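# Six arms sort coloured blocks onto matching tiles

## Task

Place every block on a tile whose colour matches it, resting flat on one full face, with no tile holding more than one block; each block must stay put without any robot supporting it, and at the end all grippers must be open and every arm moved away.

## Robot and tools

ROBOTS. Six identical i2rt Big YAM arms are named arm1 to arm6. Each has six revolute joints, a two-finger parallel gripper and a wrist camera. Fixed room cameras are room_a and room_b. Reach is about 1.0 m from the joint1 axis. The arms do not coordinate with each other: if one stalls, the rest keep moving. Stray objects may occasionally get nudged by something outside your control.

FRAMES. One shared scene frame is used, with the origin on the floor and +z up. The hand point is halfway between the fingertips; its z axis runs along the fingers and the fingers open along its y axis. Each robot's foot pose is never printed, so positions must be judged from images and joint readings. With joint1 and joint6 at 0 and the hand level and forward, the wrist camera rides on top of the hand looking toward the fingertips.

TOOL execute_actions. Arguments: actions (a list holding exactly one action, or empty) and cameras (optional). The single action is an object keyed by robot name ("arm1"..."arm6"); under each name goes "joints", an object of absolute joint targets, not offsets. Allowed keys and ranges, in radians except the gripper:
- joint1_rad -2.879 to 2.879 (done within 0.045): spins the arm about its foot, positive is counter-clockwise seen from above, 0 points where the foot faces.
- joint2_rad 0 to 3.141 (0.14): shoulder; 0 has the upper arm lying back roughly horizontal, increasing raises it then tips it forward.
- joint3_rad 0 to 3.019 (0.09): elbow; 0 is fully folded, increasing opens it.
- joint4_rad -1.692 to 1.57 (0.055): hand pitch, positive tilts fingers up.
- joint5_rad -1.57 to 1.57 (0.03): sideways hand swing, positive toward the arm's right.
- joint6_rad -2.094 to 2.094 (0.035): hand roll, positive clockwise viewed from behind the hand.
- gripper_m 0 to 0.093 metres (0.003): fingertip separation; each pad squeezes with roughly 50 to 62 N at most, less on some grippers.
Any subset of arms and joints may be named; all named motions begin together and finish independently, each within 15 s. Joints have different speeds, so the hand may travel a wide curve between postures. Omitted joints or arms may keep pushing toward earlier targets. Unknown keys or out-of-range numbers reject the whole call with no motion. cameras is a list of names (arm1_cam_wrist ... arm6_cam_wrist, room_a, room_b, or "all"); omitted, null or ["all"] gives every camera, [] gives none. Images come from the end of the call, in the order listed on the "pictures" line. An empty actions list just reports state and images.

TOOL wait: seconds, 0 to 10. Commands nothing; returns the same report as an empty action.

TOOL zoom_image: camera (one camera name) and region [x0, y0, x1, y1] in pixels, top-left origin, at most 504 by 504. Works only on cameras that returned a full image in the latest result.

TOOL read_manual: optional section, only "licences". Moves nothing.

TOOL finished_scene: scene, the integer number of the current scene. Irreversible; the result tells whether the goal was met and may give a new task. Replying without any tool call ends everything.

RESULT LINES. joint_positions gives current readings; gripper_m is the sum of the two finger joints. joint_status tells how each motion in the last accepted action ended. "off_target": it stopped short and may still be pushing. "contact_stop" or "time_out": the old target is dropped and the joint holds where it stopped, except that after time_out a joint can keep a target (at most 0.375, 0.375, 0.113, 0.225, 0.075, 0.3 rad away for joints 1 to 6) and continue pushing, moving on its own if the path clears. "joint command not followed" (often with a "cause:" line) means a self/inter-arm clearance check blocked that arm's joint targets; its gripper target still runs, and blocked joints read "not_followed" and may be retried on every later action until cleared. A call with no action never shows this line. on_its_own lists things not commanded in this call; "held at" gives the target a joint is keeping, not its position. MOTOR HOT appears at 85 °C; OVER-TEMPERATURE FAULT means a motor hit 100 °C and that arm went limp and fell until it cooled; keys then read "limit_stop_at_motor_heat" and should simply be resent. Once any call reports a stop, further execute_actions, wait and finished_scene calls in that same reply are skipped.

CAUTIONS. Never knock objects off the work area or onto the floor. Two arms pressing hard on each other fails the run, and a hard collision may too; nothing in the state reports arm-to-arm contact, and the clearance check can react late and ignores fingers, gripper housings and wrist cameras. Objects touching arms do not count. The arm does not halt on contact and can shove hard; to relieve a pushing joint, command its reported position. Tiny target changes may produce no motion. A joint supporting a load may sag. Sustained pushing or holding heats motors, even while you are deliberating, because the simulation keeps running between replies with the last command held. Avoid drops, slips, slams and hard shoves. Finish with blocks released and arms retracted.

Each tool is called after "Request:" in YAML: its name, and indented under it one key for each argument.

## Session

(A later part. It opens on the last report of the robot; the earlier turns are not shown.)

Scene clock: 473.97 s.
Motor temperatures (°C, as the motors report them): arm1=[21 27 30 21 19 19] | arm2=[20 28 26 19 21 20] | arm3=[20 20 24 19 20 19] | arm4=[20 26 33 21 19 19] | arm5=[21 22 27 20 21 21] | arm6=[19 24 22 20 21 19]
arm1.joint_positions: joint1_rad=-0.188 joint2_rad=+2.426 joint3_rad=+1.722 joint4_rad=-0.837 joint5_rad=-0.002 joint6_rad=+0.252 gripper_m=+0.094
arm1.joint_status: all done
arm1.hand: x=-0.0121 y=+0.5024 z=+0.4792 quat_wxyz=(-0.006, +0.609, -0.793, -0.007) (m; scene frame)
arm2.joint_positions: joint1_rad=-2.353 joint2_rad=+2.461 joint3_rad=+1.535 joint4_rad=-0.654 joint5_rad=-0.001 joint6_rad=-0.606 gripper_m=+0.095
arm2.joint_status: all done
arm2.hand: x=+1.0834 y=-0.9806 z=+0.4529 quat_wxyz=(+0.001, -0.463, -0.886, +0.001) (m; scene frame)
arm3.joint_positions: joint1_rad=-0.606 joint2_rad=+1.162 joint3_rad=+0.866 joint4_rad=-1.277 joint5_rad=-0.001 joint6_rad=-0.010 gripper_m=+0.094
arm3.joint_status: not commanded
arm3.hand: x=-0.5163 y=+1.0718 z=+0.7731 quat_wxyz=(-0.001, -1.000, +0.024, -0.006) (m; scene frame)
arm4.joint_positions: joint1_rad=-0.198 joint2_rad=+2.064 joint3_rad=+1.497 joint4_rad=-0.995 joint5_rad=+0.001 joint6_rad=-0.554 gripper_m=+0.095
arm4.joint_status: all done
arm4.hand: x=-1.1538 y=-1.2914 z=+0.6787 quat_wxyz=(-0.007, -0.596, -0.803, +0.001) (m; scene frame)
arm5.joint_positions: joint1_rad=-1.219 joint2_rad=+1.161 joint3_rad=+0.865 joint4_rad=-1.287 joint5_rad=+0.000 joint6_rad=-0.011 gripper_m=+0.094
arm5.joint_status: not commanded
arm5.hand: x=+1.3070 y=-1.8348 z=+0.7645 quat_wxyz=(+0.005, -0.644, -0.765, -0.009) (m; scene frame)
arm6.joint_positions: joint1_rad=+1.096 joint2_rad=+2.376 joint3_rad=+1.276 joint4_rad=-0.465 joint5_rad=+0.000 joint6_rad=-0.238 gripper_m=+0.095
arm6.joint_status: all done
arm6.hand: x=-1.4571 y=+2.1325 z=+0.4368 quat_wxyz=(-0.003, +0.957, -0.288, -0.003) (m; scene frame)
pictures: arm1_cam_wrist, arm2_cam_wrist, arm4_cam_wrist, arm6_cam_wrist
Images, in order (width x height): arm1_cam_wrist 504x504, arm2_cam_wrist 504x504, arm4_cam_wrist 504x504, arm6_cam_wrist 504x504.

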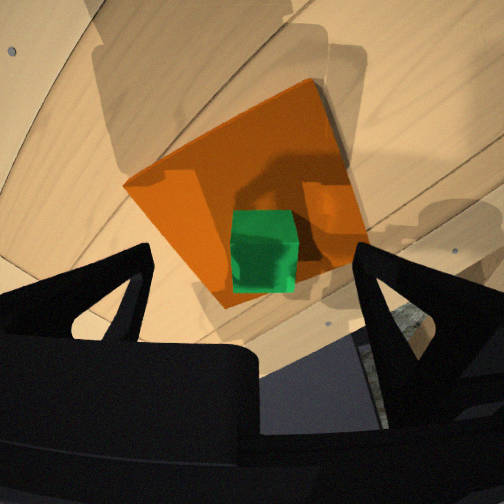

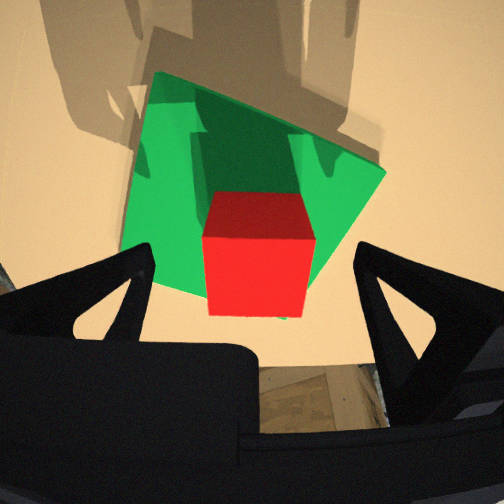

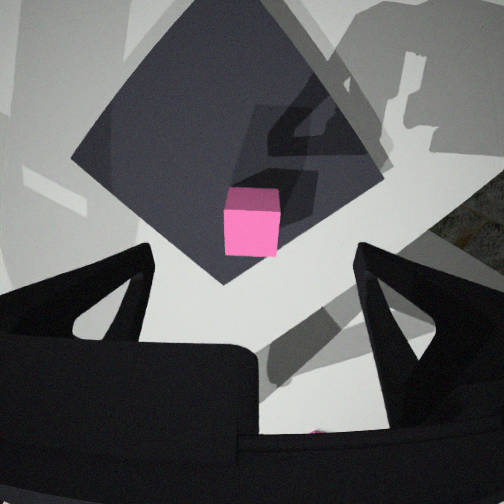

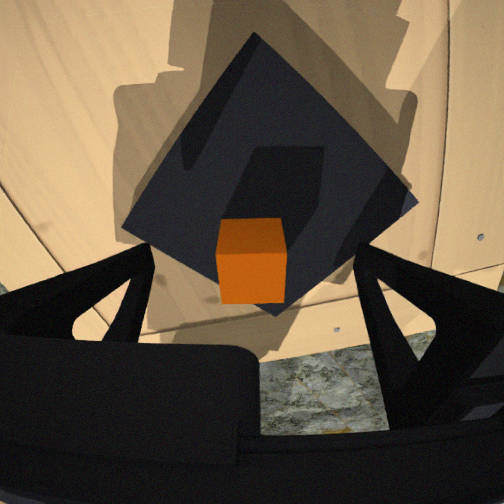

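Request:
execute_actions:
  actions:
    - {"arm1": {"joints": {"joint2_rad": 2.47, "joint3_rad": 1.669, "joint4_rad": -0.746}}, "arm2": {"joints": {"joint1_rad": -2.378, "joint2_rad": 2.509, "joint3_rad": 1.538, "joint4_rad": -0.587}}, "arm4": {"joints": {"joint1_rad": -0.215, "joint2_rad": 2.127, "joint3_rad": 1.44, "joint4_rad": -0.88}}, "arm6": {"joints": {"joint2_rad": 2.418, "joint3_rad": 1.267, "joint4_rad": -0.416}}}
  cameras: ["arm1_cam_wrist", "arm2_cam_wrist", "arm4_cam_wrist", "arm6_cam_wrist"]

Scene clock: 551.87 s.
Motor temperatures (°C, as the motors report them): arm1=[21 28 30 21 19 19] | arm2=[20 29 27 19 21 20] | arm3=[20 20 24 19 20 19] | arm4=[20 27 33 21 19 19] | arm5=[21 22 27 20 21 21] | arm6=[19 25 22 20 21 19]
arm1.joint_positions: joint1_rad=-0.188 joint2_rad=+2.460 joint3_rad=+1.671 joint4_rad=-0.756 joint5_rad=-0.002 joint6_rad=+0.252 gripper_m=+0.094
arm1.joint_status: all done
arm1.hand: x=-0.0121 y=+0.4856 z=+0.4444 quat_wxyz=(-0.005, +0.609, -0.793, -0.005) (m; scene frame)
arm2.joint_positions: joint1_rad=-2.368 joint2_rad=+2.492 joint3_rad=+1.535 joint4_rad=-0.602 joint5_rad=-0.001 joint6_rad=-0.606 gripper_m=+0.095
arm2.joint_status: all done
arm2.hand: x=+1.0744 y=-0.9816 z=+0.4351 quat_wxyz=(-0.004, -0.470, -0.883, +0.010) (m; scene frame)
arm3.joint_positions: joint1_rad=-0.606 joint2_rad=+1.162 joint3_rad=+0.866 joint4_rad=-1.277 joint5_rad=-0.001 joint6_rad=-0.010 gripper_m=+0.094
arm3.joint_status: not commanded
arm3.hand: x=-0.5163 y=+1.0718 z=+0.7731 quat_wxyz=(-0.001, -1.000, +0.024, -0.006) (m; scene frame)
arm4.joint_positions: joint1_rad=-0.201 joint2_rad=+2.112 joint3_rad=+1.450 joint4_rad=-0.896 joint5_rad=+0.001 joint6_rad=-0.554 gripper_m=+0.095
arm4.joint_status: all done
arm4.hand: x=-1.1533 y=-1.2855 z=+0.6368 quat_wxyz=(-0.007, -0.597, -0.802, +0.003) (m; scene frame)
arm5.joint_positions: joint1_rad=-1.219 joint2_rad=+1.161 joint3_rad=+0.865 joint4_rad=-1.287 joint5_rad=+0.000 joint6_rad=-0.011 gripper_m=+0.094
arm5.joint_status: not commanded
arm5.hand: x=+1.3070 y=-1.8348 z=+0.7645 quat_wxyz=(+0.005, -0.644, -0.765, -0.009) (m; scene frame)
arm6.joint_positions: joint1_rad=+1.096 joint2_rad=+2.399 joint3_rad=+1.267 joint4_rad=-0.434 joint5_rad=+0.000 joint6_rad=-0.238 gripper_m=+0.095
arm6.joint_status: all done
arm6.hand: x=-1.4528 y=+2.1279 z=+0.4240 quat_wxyz=(-0.003, +0.957, -0.288, -0.003) (m; scene frame)
pictures: arm1_cam_wrist, arm2_cam_wrist, arm4_cam_wrist, arm6_cam_wrist
Images, in order (width x height): arm1_cam_wrist 504x504, arm2_cam_wrist 504x504, arm4_cam_wrist 504x504, arm6_cam_wrist 504x504.

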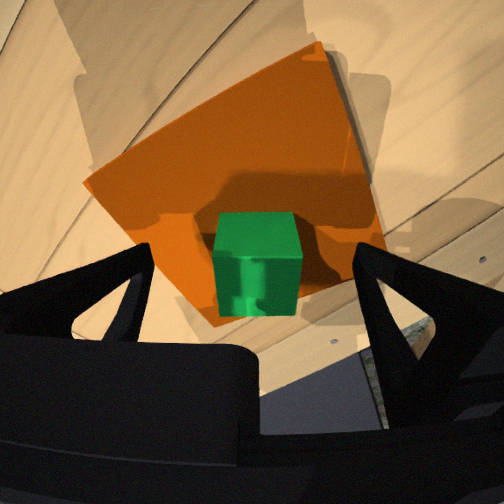

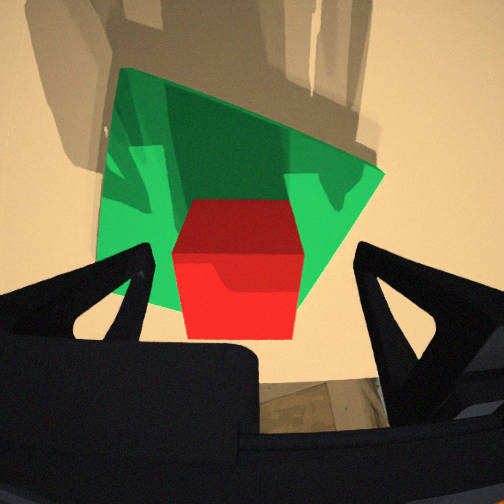

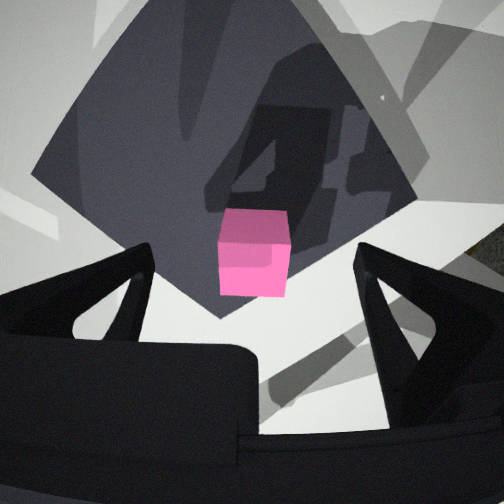

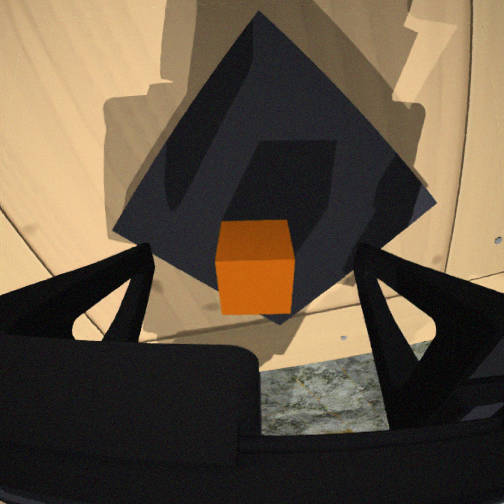

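Request:
zoom_image:
  camera: "arm2_cam_wrist"
  region: [126, 180, 378, 350]

Request:
zoom_image:
  camera: "arm1_cam_wrist"
  region: [126, 180, 378, 350]

Request:
zoom_image:
  camera: "arm6_cam_wrist"
  region: [126, 180, 378, 350]

Request:
zoom_image:
  camera: "arm4_cam_wrist"
  region: [126, 180, 378, 350]

Region (126, 180, 378, 350) of arm2_cam_wrist's 504x504 image, scaled by 2.000, with more detail than that image has; it fills the top 340 rows of this view, and the rest is white.

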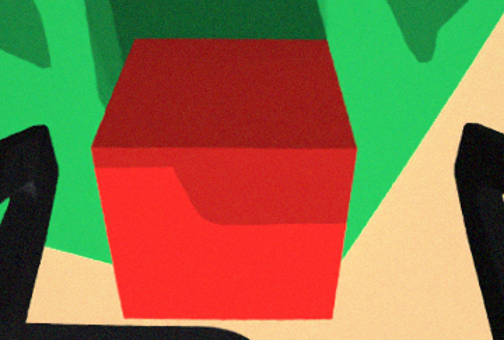

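Region (126, 180, 378, 350) of arm1_cam_wrist's 504x504 image, scaled by 2.000, with more detail than that image has; it fills the top 340 rows of this view, and the rest is white.

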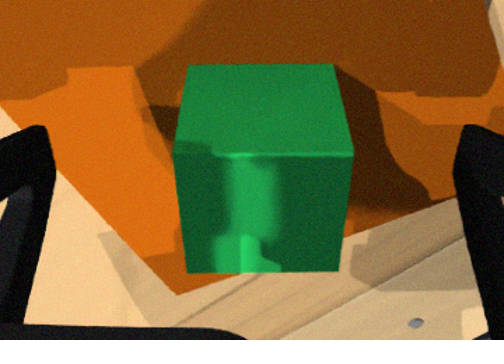

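Region (126, 180, 378, 350) of arm6_cam_wrist's 504x504 image, scaled by 2.000, with more detail than that image has; it fills the top 340 rows of this view, and the rest is white.

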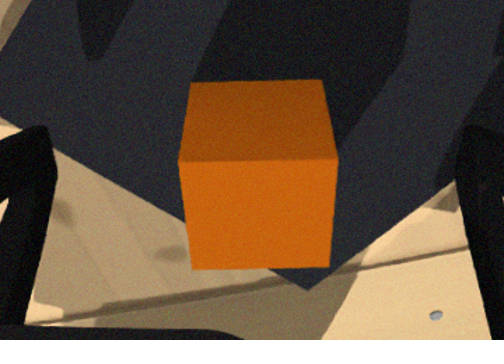

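Region (126, 180, 378, 350) of arm4_cam_wrist's 504x504 image, scaled by 2.000, with more detail than that image has; it fills the top 340 rows of this view, and the rest is white.

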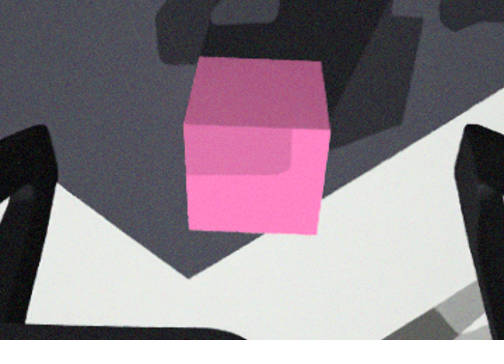

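Request:
execute_actions:
  actions:
    - {"arm1": {"joints": {"joint2_rad": 2.483, "joint3_rad": 1.631, "joint4_rad": -0.71, "gripper_m": 0.06}}, "arm2": {"joints": {"joint3_rad": 1.513, "gripper_m": 0.07}}, "arm4": {"joints": {"joint2_rad": 2.146, "joint3_rad": 1.425, "joint4_rad": -0.857, "gripper_m": 0.052}}, "arm6": {"joints": {"joint2_rad": 2.424, "joint3_rad": 1.255, "gripper_m": 0.052}}}
  cameras: ["arm1_cam_wrist", "arm2_cam_wrist", "arm4_cam_wrist", "arm6_cam_wrist"]

Scene clock: 593.97 s.
Motor temperatures (°C, as the motors report them): arm1=[21 29 28 21 19 19] | arm2=[20 29 25 19 21 20] | arm3=[20 20 25 19 20 19] | arm4=[20 27 30 21 19 19] | arm5=[21 21 27 20 21 21] | arm6=[19 25 21 20 21 19]
arm1.joint_positions: joint1_rad=-0.188 joint2_rad=+2.466 joint3_rad=+1.634 joint4_rad=-0.720 joint5_rad=-0.002 joint6_rad=+0.252 gripper_m=+0.060
arm1.joint_status: all done
arm1.hand: x=-0.0122 y=+0.4729 z=+0.4310 quat_wxyz=(-0.003, +0.609, -0.793, -0.002) (m; scene frame)
arm2.joint_positions: joint1_rad=-2.368 joint2_rad=+2.492 joint3_rad=+1.515 joint4_rad=-0.600 joint5_rad=-0.001 joint6_rad=-0.607 gripper_m=+0.070
arm2.joint_status: all done
arm2.hand: x=+1.0745 y=-0.9706 z=+0.4305 quat_wxyz=(+0.001, -0.470, -0.883, +0.002) (m; scene frame)
arm3.joint_positions: joint1_rad=-0.606 joint2_rad=+1.162 joint3_rad=+0.866 joint4_rad=-1.277 joint5_rad=-0.001 joint6_rad=-0.010 gripper_m=+0.094
arm3.joint_status: not commanded
arm3.hand: x=-0.5163 y=+1.0718 z=+0.7731 quat_wxyz=(-0.001, -1.000, +0.024, -0.006) (m; scene frame)
arm4.joint_positions: joint1_rad=-0.201 joint2_rad=+2.118 joint3_rad=+1.440 joint4_rad=-0.873 joint5_rad=+0.001 joint6_rad=-0.554 gripper_m=+0.052
arm4.joint_status: all done
arm4.hand: x=-1.1532 y=-1.2854 z=+0.6310 quat_wxyz=(-0.009, -0.597, -0.802, +0.006) (m; scene frame)
arm5.joint_positions: joint1_rad=-1.219 joint2_rad=+1.161 joint3_rad=+0.865 joint4_rad=-1.287 joint5_rad=+0.000 joint6_rad=-0.011 gripper_m=+0.094
arm5.joint_status: not commanded
arm5.hand: x=+1.3070 y=-1.8348 z=+0.7645 quat_wxyz=(+0.005, -0.644, -0.765, -0.009) (m; scene frame)
arm6.joint_positions: joint1_rad=+1.096 joint2_rad=+2.401 joint3_rad=+1.256 joint4_rad=-0.432 joint5_rad=+0.000 joint6_rad=-0.238 gripper_m=+0.052
arm6.joint_status: all done
arm6.hand: x=-1.4481 y=+2.1229 z=+0.4211 quat_wxyz=(+0.000, +0.958, -0.288, +0.002) (m; scene frame)
pictures: arm1_cam_wrist, arm2_cam_wrist, arm4_cam_wrist, arm6_cam_wrist
Images, in order (width x height): arm1_cam_wrist 504x504, arm2_cam_wrist 504x504, arm4_cam_wrist 504x504, arm6_cam_wrist 504x504.

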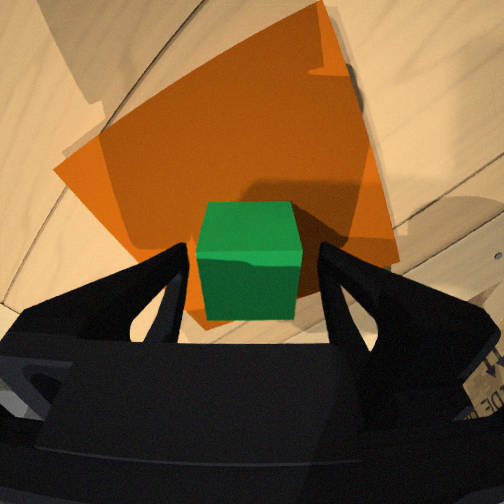

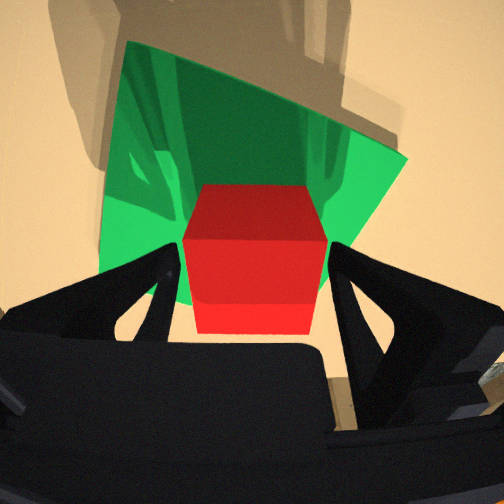

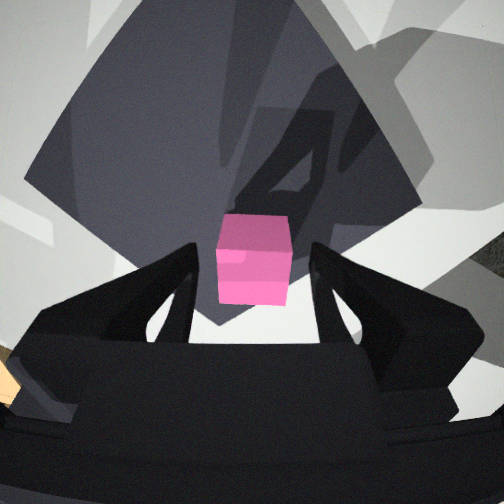

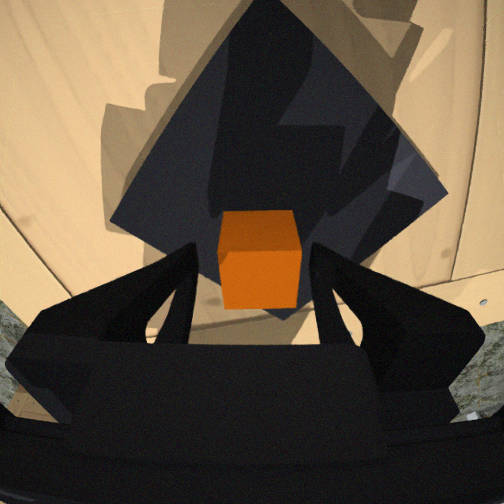

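Request:
execute_actions:
  actions: []

Scene clock: 616.67 s.
Motor temperatures (°C, as the motors report them): arm1=[21 29 28 21 19 19] | arm2=[20 29 25 19 21 20] | arm3=[20 20 25 19 20 19] | arm4=[20 27 30 21 19 19] | arm5=[21 21 27 20 21 21] | arm6=[19 25 21 20 21 19]
arm1.joint_positions: joint1_rad=-0.188 joint2_rad=+2.466 joint3_rad=+1.634 joint4_rad=-0.720 joint5_rad=-0.002 joint6_rad=+0.252 gripper_m=+0.060
arm1.joint_status: all done
arm1.hand: x=-0.0122 y=+0.4729 z=+0.4310 quat_wxyz=(-0.003, +0.609, -0.793, -0.002) (m; scene frame)
arm2.joint_positions: joint1_rad=-2.368 joint2_rad=+2.492 joint3_rad=+1.515 joint4_rad=-0.600 joint5_rad=-0.001 joint6_rad=-0.607 gripper_m=+0.070
arm2.joint_status: all done
arm2.hand: x=+1.0745 y=-0.9706 z=+0.4305 quat_wxyz=(+0.001, -0.470, -0.883, +0.002) (m; scene frame)
arm3.joint_positions: joint1_rad=-0.606 joint2_rad=+1.162 joint3_rad=+0.866 joint4_rad=-1.277 joint5_rad=-0.001 joint6_rad=-0.010 gripper_m=+0.094
arm3.joint_status: not commanded
arm3.hand: x=-0.5163 y=+1.0718 z=+0.7731 quat_wxyz=(-0.001, -1.000, +0.024, -0.006) (m; scene frame)
arm4.joint_positions: joint1_rad=-0.201 joint2_rad=+2.118 joint3_rad=+1.440 joint4_rad=-0.873 joint5_rad=+0.001 joint6_rad=-0.554 gripper_m=+0.052
arm4.joint_status: all done
arm4.hand: x=-1.1532 y=-1.2854 z=+0.6310 quat_wxyz=(-0.009, -0.597, -0.802, +0.006) (m; scene frame)
arm5.joint_positions: joint1_rad=-1.219 joint2_rad=+1.161 joint3_rad=+0.865 joint4_rad=-1.287 joint5_rad=+0.000 joint6_rad=-0.011 gripper_m=+0.094
arm5.joint_status: not commanded
arm5.hand: x=+1.3070 y=-1.8348 z=+0.7645 quat_wxyz=(+0.005, -0.644, -0.765, -0.009) (m; scene frame)
arm6.joint_positions: joint1_rad=+1.096 joint2_rad=+2.401 joint3_rad=+1.256 joint4_rad=-0.432 joint5_rad=+0.000 joint6_rad=-0.238 gripper_m=+0.052
arm6.joint_status: all done
arm6.hand: x=-1.4481 y=+2.1229 z=+0.4211 quat_wxyz=(+0.000, +0.958, -0.288, +0.002) (m; scene frame)
pictures: arm1_cam_wrist, arm2_cam_wrist, arm3_cam_wrist, arm4_cam_wrist, arm5_cam_wrist, arm6_cam_wrist, room_a, room_b
Images, in order (width x height): arm1_cam_wrist 504x504, arm2_cam_wrist 504x504, arm3_cam_wrist 504x504, arm4_cam_wrist 504x504, arm5_cam_wrist 504x504, arm6_cam_wrist 504x504, room_a 504x504, room_b 504x504.

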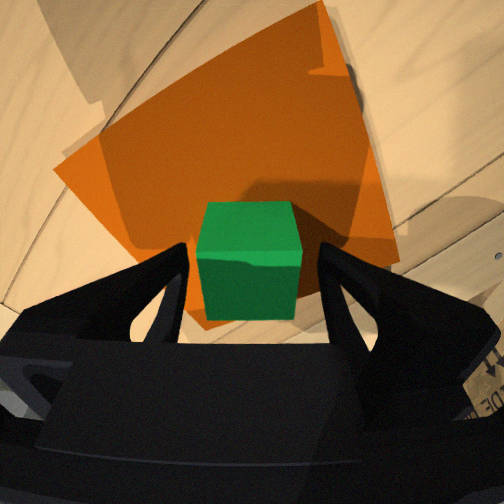

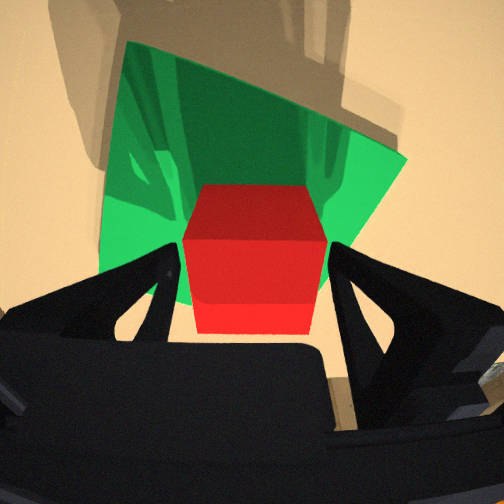

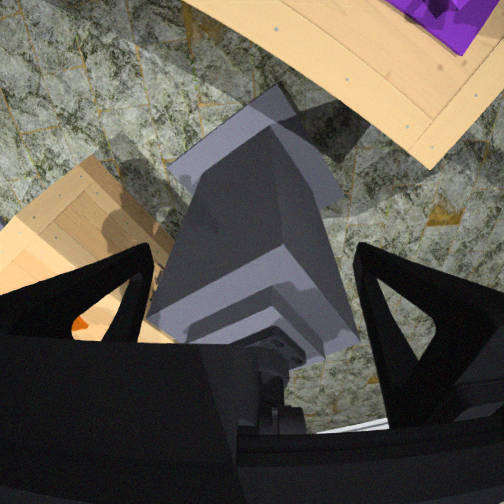

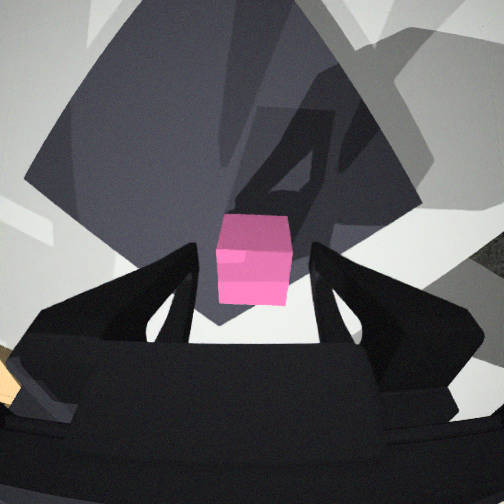

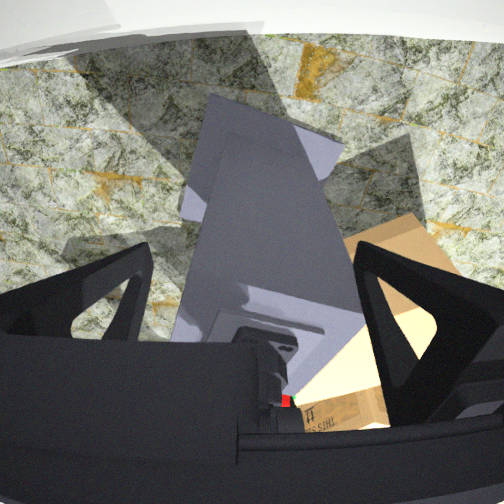

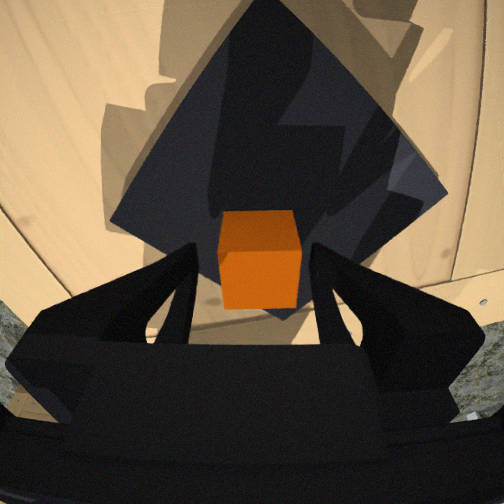

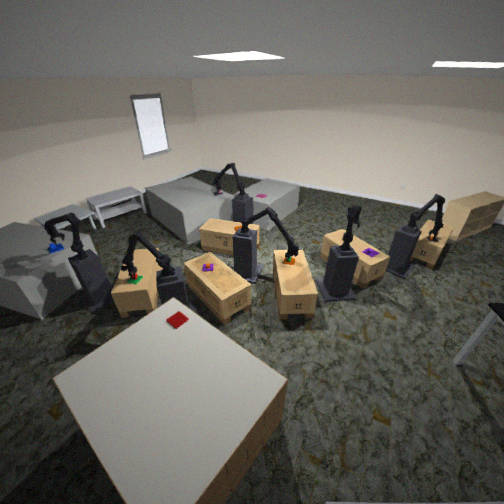

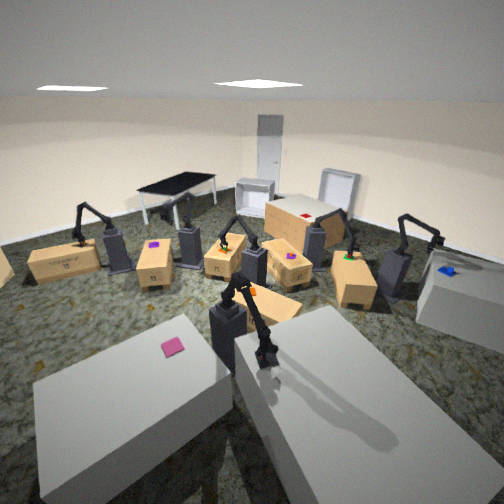

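Request:
execute_actions:
  actions:
    - {"arm1": {"joints": {"gripper_m": 0.028}}, "arm2": {"joints": {"gripper_m": 0.036}}, "arm6": {"joints": {"gripper_m": 0.022}}, "arm4": {"joints": {"joint2_rad": 2.158, "joint3_rad": 1.428, "joint4_rad": -0.865}}}
  cameras: ["arm1_cam_wrist", "arm2_cam_wrist", "arm4_cam_wrist", "arm6_cam_wrist"]

Scene clock: 622.67 s.
Motor temperatures (°C, as the motors report them): arm1=[21 29 28 21 19 19] | arm2=[20 29 25 19 21 20] | arm3=[20 20 25 19 20 19] | arm4=[20 27 30 21 19 19] | arm5=[21 21 27 20 21 21] | arm6=[19 25 21 20 21 19]
arm1.joint_positions: joint1_rad=-0.188 joint2_rad=+2.466 joint3_rad=+1.634 joint4_rad=-0.720 joint5_rad=-0.001 joint6_rad=+0.252 gripper_m=+0.037
arm1.joint_status: gripper_m off_target (ended at +0.037, target +0.028)
arm1.hand: x=-0.0122 y=+0.4729 z=+0.4310 quat_wxyz=(-0.003, +0.609, -0.793, -0.002) (m; scene frame)
arm2.joint_positions: joint1_rad=-2.368 joint2_rad=+2.492 joint3_rad=+1.515 joint4_rad=-0.600 joint5_rad=-0.001 joint6_rad=-0.607 gripper_m=+0.048
arm2.joint_status: gripper_m off_target (ended at +0.048, target +0.036)
arm2.hand: x=+1.0745 y=-0.9706 z=+0.4305 quat_wxyz=(+0.001, -0.470, -0.883, +0.002) (m; scene frame)
arm3.joint_positions: joint1_rad=-0.606 joint2_rad=+1.162 joint3_rad=+0.866 joint4_rad=-1.277 joint5_rad=-0.001 joint6_rad=-0.010 gripper_m=+0.094
arm3.joint_status: not commanded
arm3.hand: x=-0.5163 y=+1.0718 z=+0.7731 quat_wxyz=(-0.001, -1.000, +0.024, -0.006) (m; scene frame)
arm4.joint_positions: joint1_rad=-0.201 joint2_rad=+2.132 joint3_rad=+1.440 joint4_rad=-0.873 joint5_rad=+0.001 joint6_rad=-0.554 gripper_m=+0.052
arm4.joint_status: all done
arm4.hand: x=-1.1524 y=-1.2828 z=+0.6234 quat_wxyz=(-0.006, -0.597, -0.802, +0.000) (m; scene frame)
arm5.joint_positions: joint1_rad=-1.219 joint2_rad=+1.161 joint3_rad=+0.865 joint4_rad=-1.287 joint5_rad=+0.000 joint6_rad=-0.011 gripper_m=+0.094
arm5.joint_status: not commanded
arm5.hand: x=+1.3070 y=-1.8348 z=+0.7645 quat_wxyz=(+0.005, -0.644, -0.765, -0.009) (m; scene frame)
arm6.joint_positions: joint1_rad=+1.096 joint2_rad=+2.401 joint3_rad=+1.256 joint4_rad=-0.432 joint5_rad=+0.000 joint6_rad=-0.238 gripper_m=+0.032
arm6.joint_status: gripper_m off_target (ended at +0.032, target +0.022)
arm6.hand: x=-1.4481 y=+2.1229 z=+0.4211 quat_wxyz=(+0.000, +0.958, -0.288, +0.002) (m; scene frame)
pictures: arm1_cam_wrist, arm2_cam_wrist, arm4_cam_wrist, arm6_cam_wrist
Images, in order (width x height): arm1_cam_wrist 504x504, arm2_cam_wrist 504x504, arm4_cam_wrist 504x504, arm6_cam_wrist 504x504.

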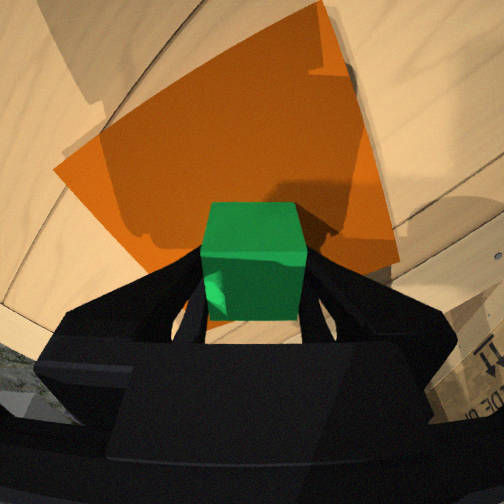

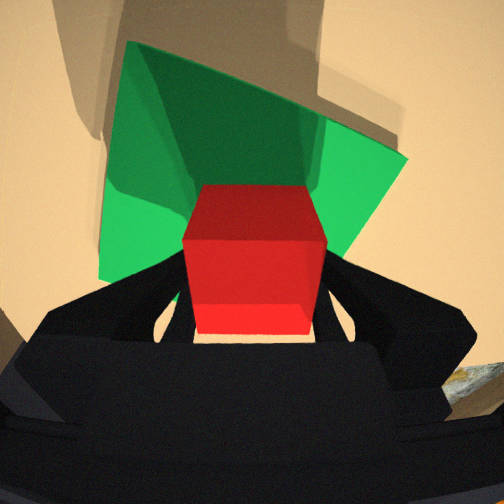

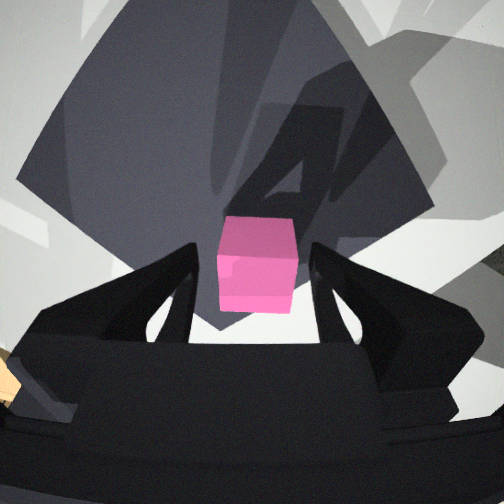

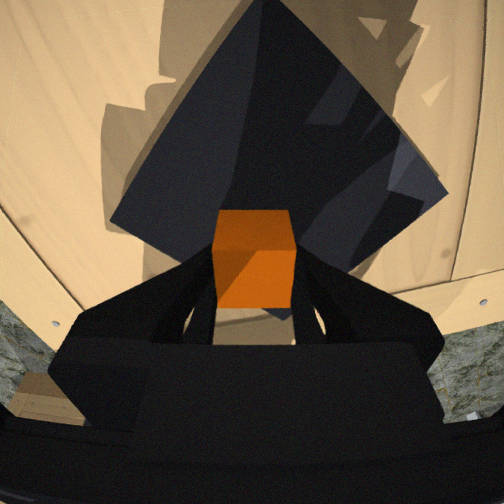

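Request:
execute_actions:
  actions:
    - {"arm1": {"joints": {"joint2_rad": 2.19, "joint3_rad": 1.63, "joint4_rad": -1.01}}, "arm2": {"joints": {"joint2_rad": 1.784, "joint3_rad": 1.76, "joint4_rad": -1.52}}, "arm6": {"joints": {"joint2_rad": 1.48, "joint3_rad": 1.18, "joint4_rad": -1.27}}, "arm4": {"joints": {"gripper_m": 0.022}}}
  cameras: ["arm1_cam_wrist", "arm2_cam_wrist", "arm4_cam_wrist", "arm6_cam_wrist"]

Scene clock: 680.40 s.
Motor temperatures (°C, as the motors report them): arm1=[21 29 28 21 19 19] | arm2=[20 30 25 19 21 20] | arm3=[20 20 25 19 20 19] | arm4=[20 27 29 21 19 19] | arm5=[21 21 27 20 21 21] | arm6=[19 25 21 20 21 19]
arm1.joint_positions: joint1_rad=-0.188 joint2_rad=+2.190 joint3_rad=+1.616 joint4_rad=-1.001 joint5_rad=-0.001 joint6_rad=+0.252 gripper_m=+0.037
arm1.joint_status: all done
arm1.hand: x=-0.0126 y=+0.4700 z=+0.5915 quat_wxyz=(+0.004, +0.609, -0.793, +0.006) (m; scene frame)
arm2.joint_positions: joint1_rad=-2.368 joint2_rad=+1.788 joint3_rad=+1.750 joint4_rad=-1.508 joint5_rad=-0.001 joint6_rad=-0.607 gripper_m=+0.048
arm2.joint_status: all done
arm2.hand: x=+1.0767 y=-0.9475 z=+0.9132 quat_wxyz=(-0.007, -0.470, -0.883, +0.016) (m; scene frame)
arm3.joint_positions: joint1_rad=-0.606 joint2_rad=+1.162 joint3_rad=+0.866 joint4_rad=-1.277 joint5_rad=-0.001 joint6_rad=-0.010 gripper_m=+0.094
arm3.joint_status: not commanded
arm3.hand: x=-0.5163 y=+1.0718 z=+0.7731 quat_wxyz=(-0.001, -1.000, +0.024, -0.006) (m; scene frame)
arm4.joint_positions: joint1_rad=-0.201 joint2_rad=+2.132 joint3_rad=+1.440 joint4_rad=-0.873 joint5_rad=+0.001 joint6_rad=-0.555 gripper_m=+0.031
arm4.joint_status: gripper_m off_target (ended at +0.031, target +0.022)
arm4.hand: x=-1.1523 y=-1.2828 z=+0.6234 quat_wxyz=(-0.006, -0.597, -0.802, +0.000) (m; scene frame)
arm5.joint_positions: joint1_rad=-1.219 joint2_rad=+1.161 joint3_rad=+0.865 joint4_rad=-1.287 joint5_rad=+0.000 joint6_rad=-0.011 gripper_m=+0.094
arm5.joint_status: not commanded
arm5.hand: x=+1.3070 y=-1.8348 z=+0.7645 quat_wxyz=(+0.005, -0.644, -0.765, -0.009) (m; scene frame)
arm6.joint_positions: joint1_rad=+1.096 joint2_rad=+1.480 joint3_rad=+1.173 joint4_rad=-1.254 joint5_rad=+0.000 joint6_rad=-0.238 gripper_m=+0.032
arm6.joint_status: all done
arm6.hand: x=-1.3922 y=+2.0619 z=+0.8314 quat_wxyz=(-0.004, +0.958, -0.288, -0.005) (m; scene frame)
pictures: arm1_cam_wrist, arm2_cam_wrist, arm4_cam_wrist, arm6_cam_wrist
Images, in order (width x height): arm1_cam_wrist 504x504, arm2_cam_wrist 504x504, arm4_cam_wrist 504x504, arm6_cam_wrist 504x504.

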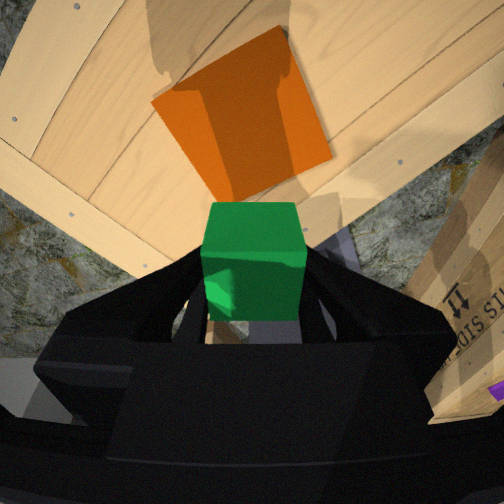

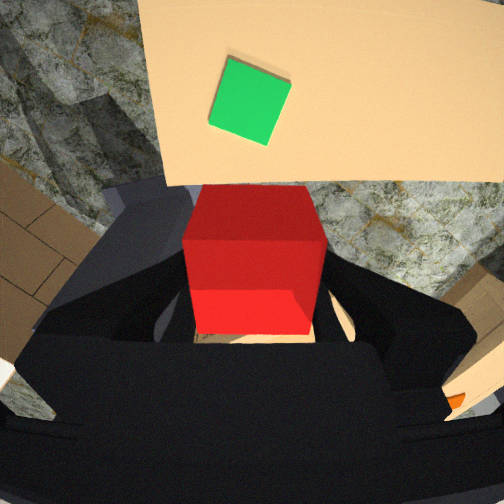

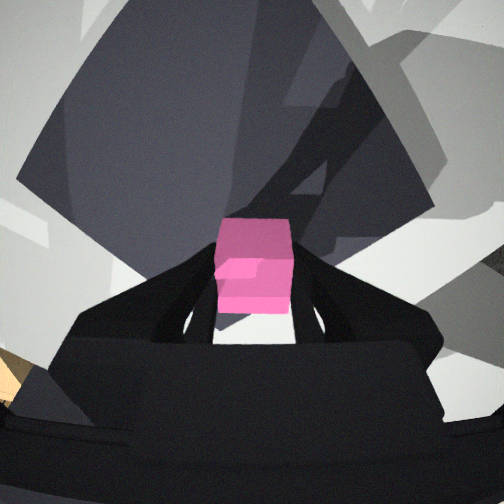

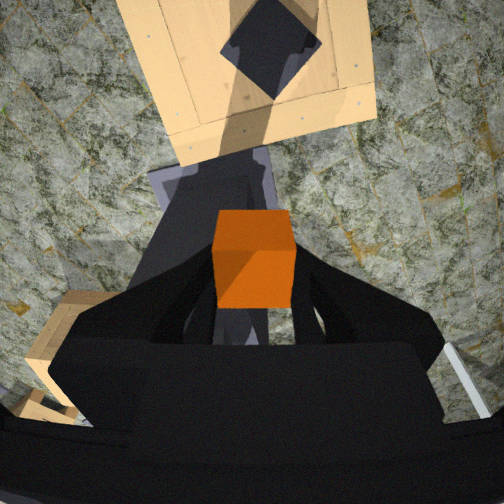

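Request:
execute_actions:
  actions:
    - {"arm1": {"joints": {"joint1_rad": -1.97, "joint6_rad": 0.0}}, "arm2": {"joints": {"joint1_rad": 0.3, "joint6_rad": 0.0}}, "arm3": {"joints": {"joint1_rad": 0.2}}, "arm6": {"joints": {"joint1_rad": -2.31, "joint2_rad": 2.07, "joint3_rad": 1.60, "joint4_rad": -1.07, "joint6_rad": 0.0}}, "arm4": {"joints": {"joint2_rad": 1.907, "joint3_rad": 1.67, "joint4_rad": -1.31, "joint6_rad": 0.0}}}
  cameras: ["arm1_cam_wrist", "arm2_cam_wrist", "arm4_cam_wrist", "arm6_cam_wrist", "room_a", "room_b"]

Scene clock: 699.80 s.
Motor temperatures (°C, as the motors report them): arm1=[21 29 29 21 19 19] | arm2=[20 30 27 19 21 20] | arm3=[20 20 25 19 20 19] | arm4=[20 27 30 21 19 19] | arm5=[21 21 27 20 21 21] | arm6=[19 25 23 20 21 19]
arm1.joint_positions: joint1_rad=-1.977 joint2_rad=+2.190 joint3_rad=+1.616 joint4_rad=-1.001 joint5_rad=+0.001 joint6_rad=+0.008 gripper_m=+0.037
arm1.joint_status: all done
arm1.hand: x=+0.5818 y=-0.2861 z=+0.6016 quat_wxyz=(+0.000, -0.118, -0.993, +0.005) (m; scene frame)
arm2.joint_positions: joint1_rad=+0.307 joint2_rad=+1.788 joint3_rad=+1.750 joint4_rad=-1.508 joint5_rad=-0.001 joint6_rad=-0.009 gripper_m=+0.048
arm2.joint_status: all done
arm2.hand: x=+1.3428 y=+0.1045 z=+0.9023 quat_wxyz=(-0.007, +0.523, -0.853, -0.004) (m; scene frame)
arm3.joint_positions: joint1_rad=+0.197 joint2_rad=+1.162 joint3_rad=+0.866 joint4_rad=-1.277 joint5_rad=-0.001 joint6_rad=-0.010 gripper_m=+0.094
arm3.joint_status: all done
arm3.hand: x=-0.4381 y=+0.8521 z=+0.7739 quat_wxyz=(-0.002, -0.930, -0.368, -0.006) (m; scene frame)
arm4.joint_positions: joint1_rad=-0.201 joint2_rad=+1.903 joint3_rad=+1.658 joint4_rad=-1.295 joint5_rad=+0.001 joint6_rad=-0.011 gripper_m=+0.031
arm4.joint_status: all done
arm4.hand: x=-1.1578 y=-1.2933 z=+0.8257 quat_wxyz=(-0.013, -0.790, -0.613, +0.008) (m; scene frame)
arm5.joint_positions: joint1_rad=-1.219 joint2_rad=+1.161 joint3_rad=+0.865 joint4_rad=-1.287 joint5_rad=+0.000 joint6_rad=-0.011 gripper_m=+0.094
arm5.joint_status: not commanded
arm5.hand: x=+1.3070 y=-1.8348 z=+0.7645 quat_wxyz=(+0.005, -0.644, -0.765, -0.009) (m; scene frame)
arm6.joint_positions: joint1_rad=-2.316 joint2_rad=+2.094 joint3_rad=+1.585 joint4_rad=-1.071 joint5_rad=+0.002 joint6_rad=-0.006 gripper_m=+0.032
arm6.joint_status: all done
arm6.hand: x=-0.8301 y=+1.2189 z=+0.6684 quat_wxyz=(+0.006, -0.517, -0.856, -0.003) (m; scene frame)
pictures: arm1_cam_wrist, arm2_cam_wrist, arm4_cam_wrist, arm6_cam_wrist, room_a, room_b
Images, in order (width x height): arm1_cam_wrist 504x504, arm2_cam_wrist 504x504, arm4_cam_wrist 504x504, arm6_cam_wrist 504x504, room_a 504x504, room_b 504x504.

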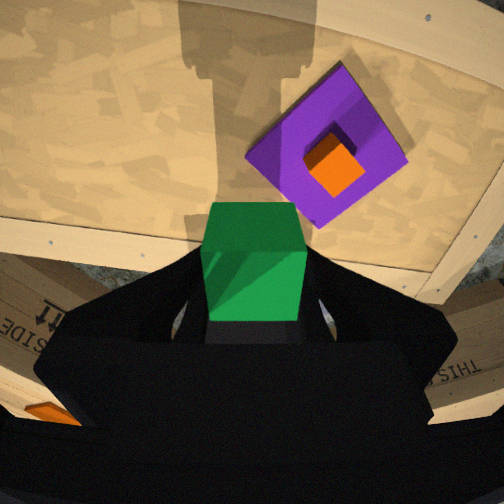

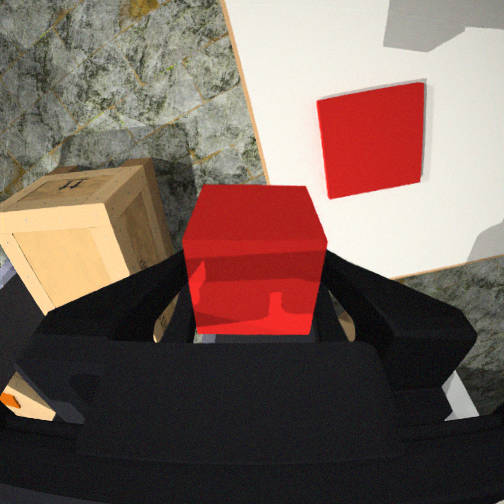

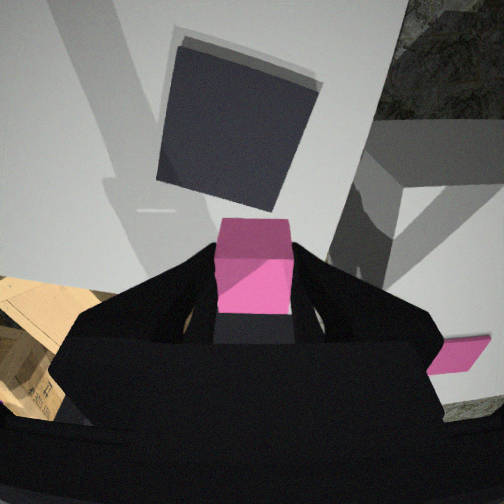

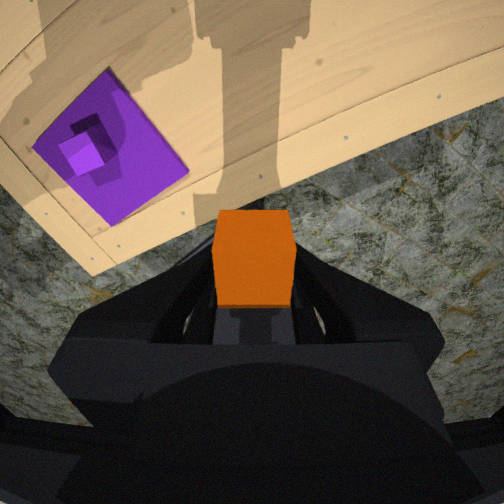

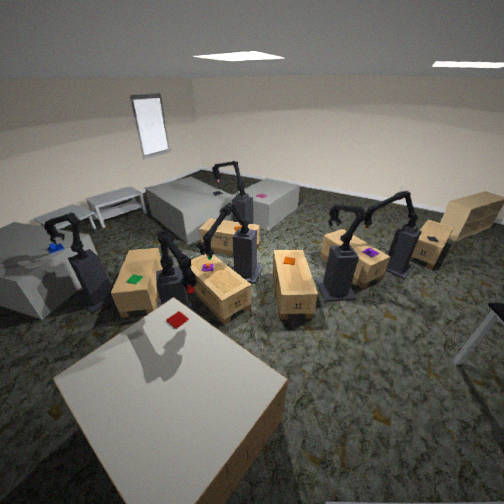

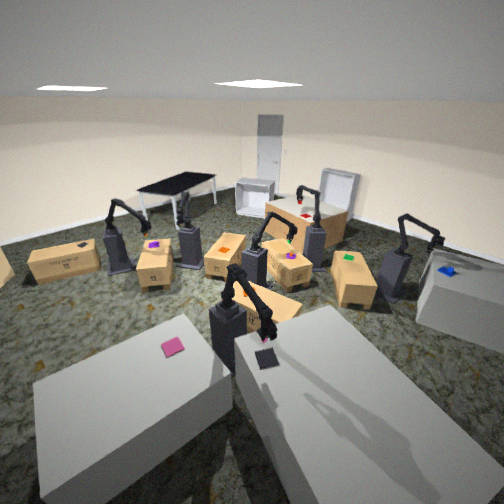

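Request:
execute_actions:
  actions:
    - {"arm1": {"joints": {"joint1_rad": -1.645, "joint2_rad": 2.44, "joint4_rad": -0.735}}, "arm2": {"joints": {"joint1_rad": 0.02, "joint2_rad": 1.93, "joint3_rad": 1.465, "joint4_rad": -1.09, "joint6_rad": -0.45}}, "arm6": {"joints": {"joint2_rad": 2.445, "joint3_rad": 1.78, "joint4_rad": -0.865}}, "arm4": {"joints": {"joint1_rad": -1.35}}}
  cameras: ["arm1_cam_wrist", "arm2_cam_wrist", "arm4_cam_wrist", "arm6_cam_wrist"]

Scene clock: 788.60 s.
Motor temperatures (°C, as the motors report them): arm1=[21 30 30 21 19 19] | arm2=[20 30 29 19 21 20] | arm3=[20 20 25 19 20 19] | arm4=[20 28 32 21 19 19] | arm5=[21 21 28 20 21 21] | arm6=[19 27 24 20 21 19]
arm1.joint_positions: joint1_rad=-1.653 joint2_rad=+2.445 joint3_rad=+1.615 joint4_rad=-0.744 joint5_rad=-0.002 joint6_rad=+0.006 gripper_m=+0.037
arm1.joint_status: all done
arm1.hand: x=+0.5917 y=-0.0895 z=+0.4465 quat_wxyz=(+0.000, +0.045, -0.999, +0.005) (m; scene frame)
arm2.joint_positions: joint1_rad=+0.016 joint2_rad=+1.968 joint3_rad=+1.438 joint4_rad=-1.104 joint5_rad=+0.003 joint6_rad=-0.441 gripper_m=+0.048
arm2.joint_status: all done
arm2.hand: x=+1.4647 y=-0.0018 z=+0.6922 quat_wxyz=(+0.035, +0.581, -0.813, +0.010) (m; scene frame)
arm3.joint_positions: joint1_rad=+0.197 joint2_rad=+1.162 joint3_rad=+0.866 joint4_rad=-1.277 joint5_rad=-0.001 joint6_rad=-0.010 gripper_m=+0.094
arm3.joint_status: not commanded
arm3.hand: x=-0.4381 y=+0.8521 z=+0.7739 quat_wxyz=(-0.002, -0.930, -0.368, -0.006) (m; scene frame)
arm4.joint_positions: joint1_rad=-1.355 joint2_rad=+1.903 joint3_rad=+1.658 joint4_rad=-1.295 joint5_rad=+0.001 joint6_rad=-0.009 gripper_m=+0.031
arm4.joint_status: all done
arm4.hand: x=-1.5855 y=-0.8151 z=+0.8200 quat_wxyz=(-0.002, -0.997, -0.081, +0.009) (m; scene frame)
arm5.joint_positions: joint1_rad=-1.219 joint2_rad=+1.161 joint3_rad=+0.865 joint4_rad=-1.287 joint5_rad=+0.000 joint6_rad=-0.011 gripper_m=+0.094
arm5.joint_status: not commanded
arm5.hand: x=+1.3070 y=-1.8348 z=+0.7645 quat_wxyz=(+0.005, -0.644, -0.765, -0.009) (m; scene frame)
arm6.joint_positions: joint1_rad=-2.316 joint2_rad=+2.463 joint3_rad=+1.755 joint4_rad=-0.876 joint5_rad=+0.002 joint6_rad=-0.006 gripper_m=+0.032
arm6.joint_status: all done
arm6.hand: x=-0.8096 y=+1.1795 z=+0.4966 quat_wxyz=(+0.007, -0.517, -0.856, -0.004) (m; scene frame)
pictures: arm1_cam_wrist, arm2_cam_wrist, arm4_cam_wrist, arm6_cam_wrist
Images, in order (width x height): arm1_cam_wrist 504x504, arm2_cam_wrist 504x504, arm4_cam_wrist 504x504, arm6_cam_wrist 504x504.

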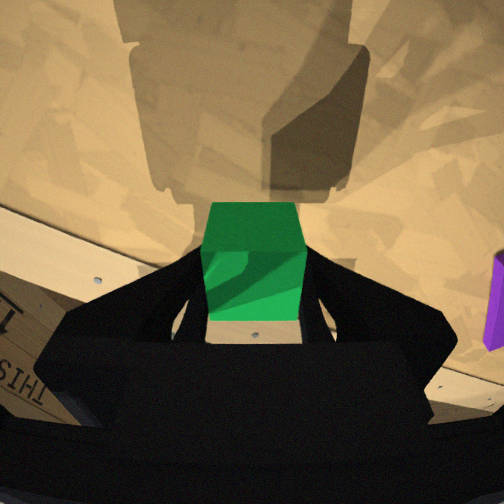

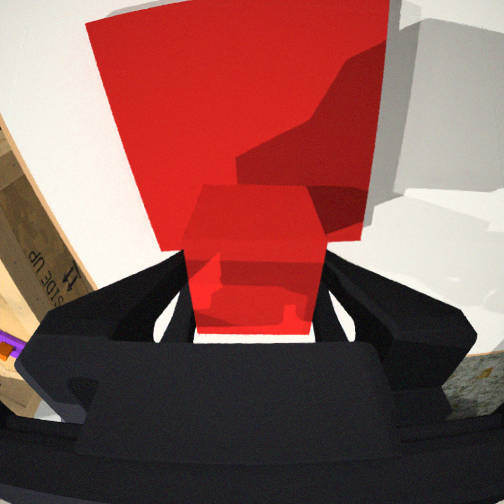

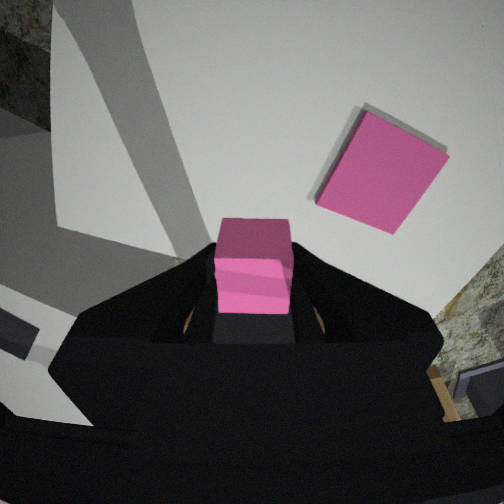

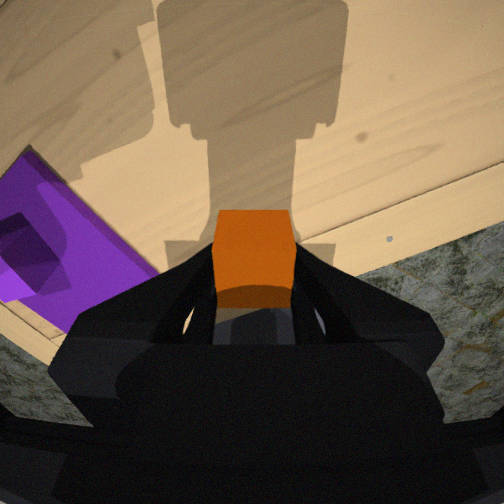

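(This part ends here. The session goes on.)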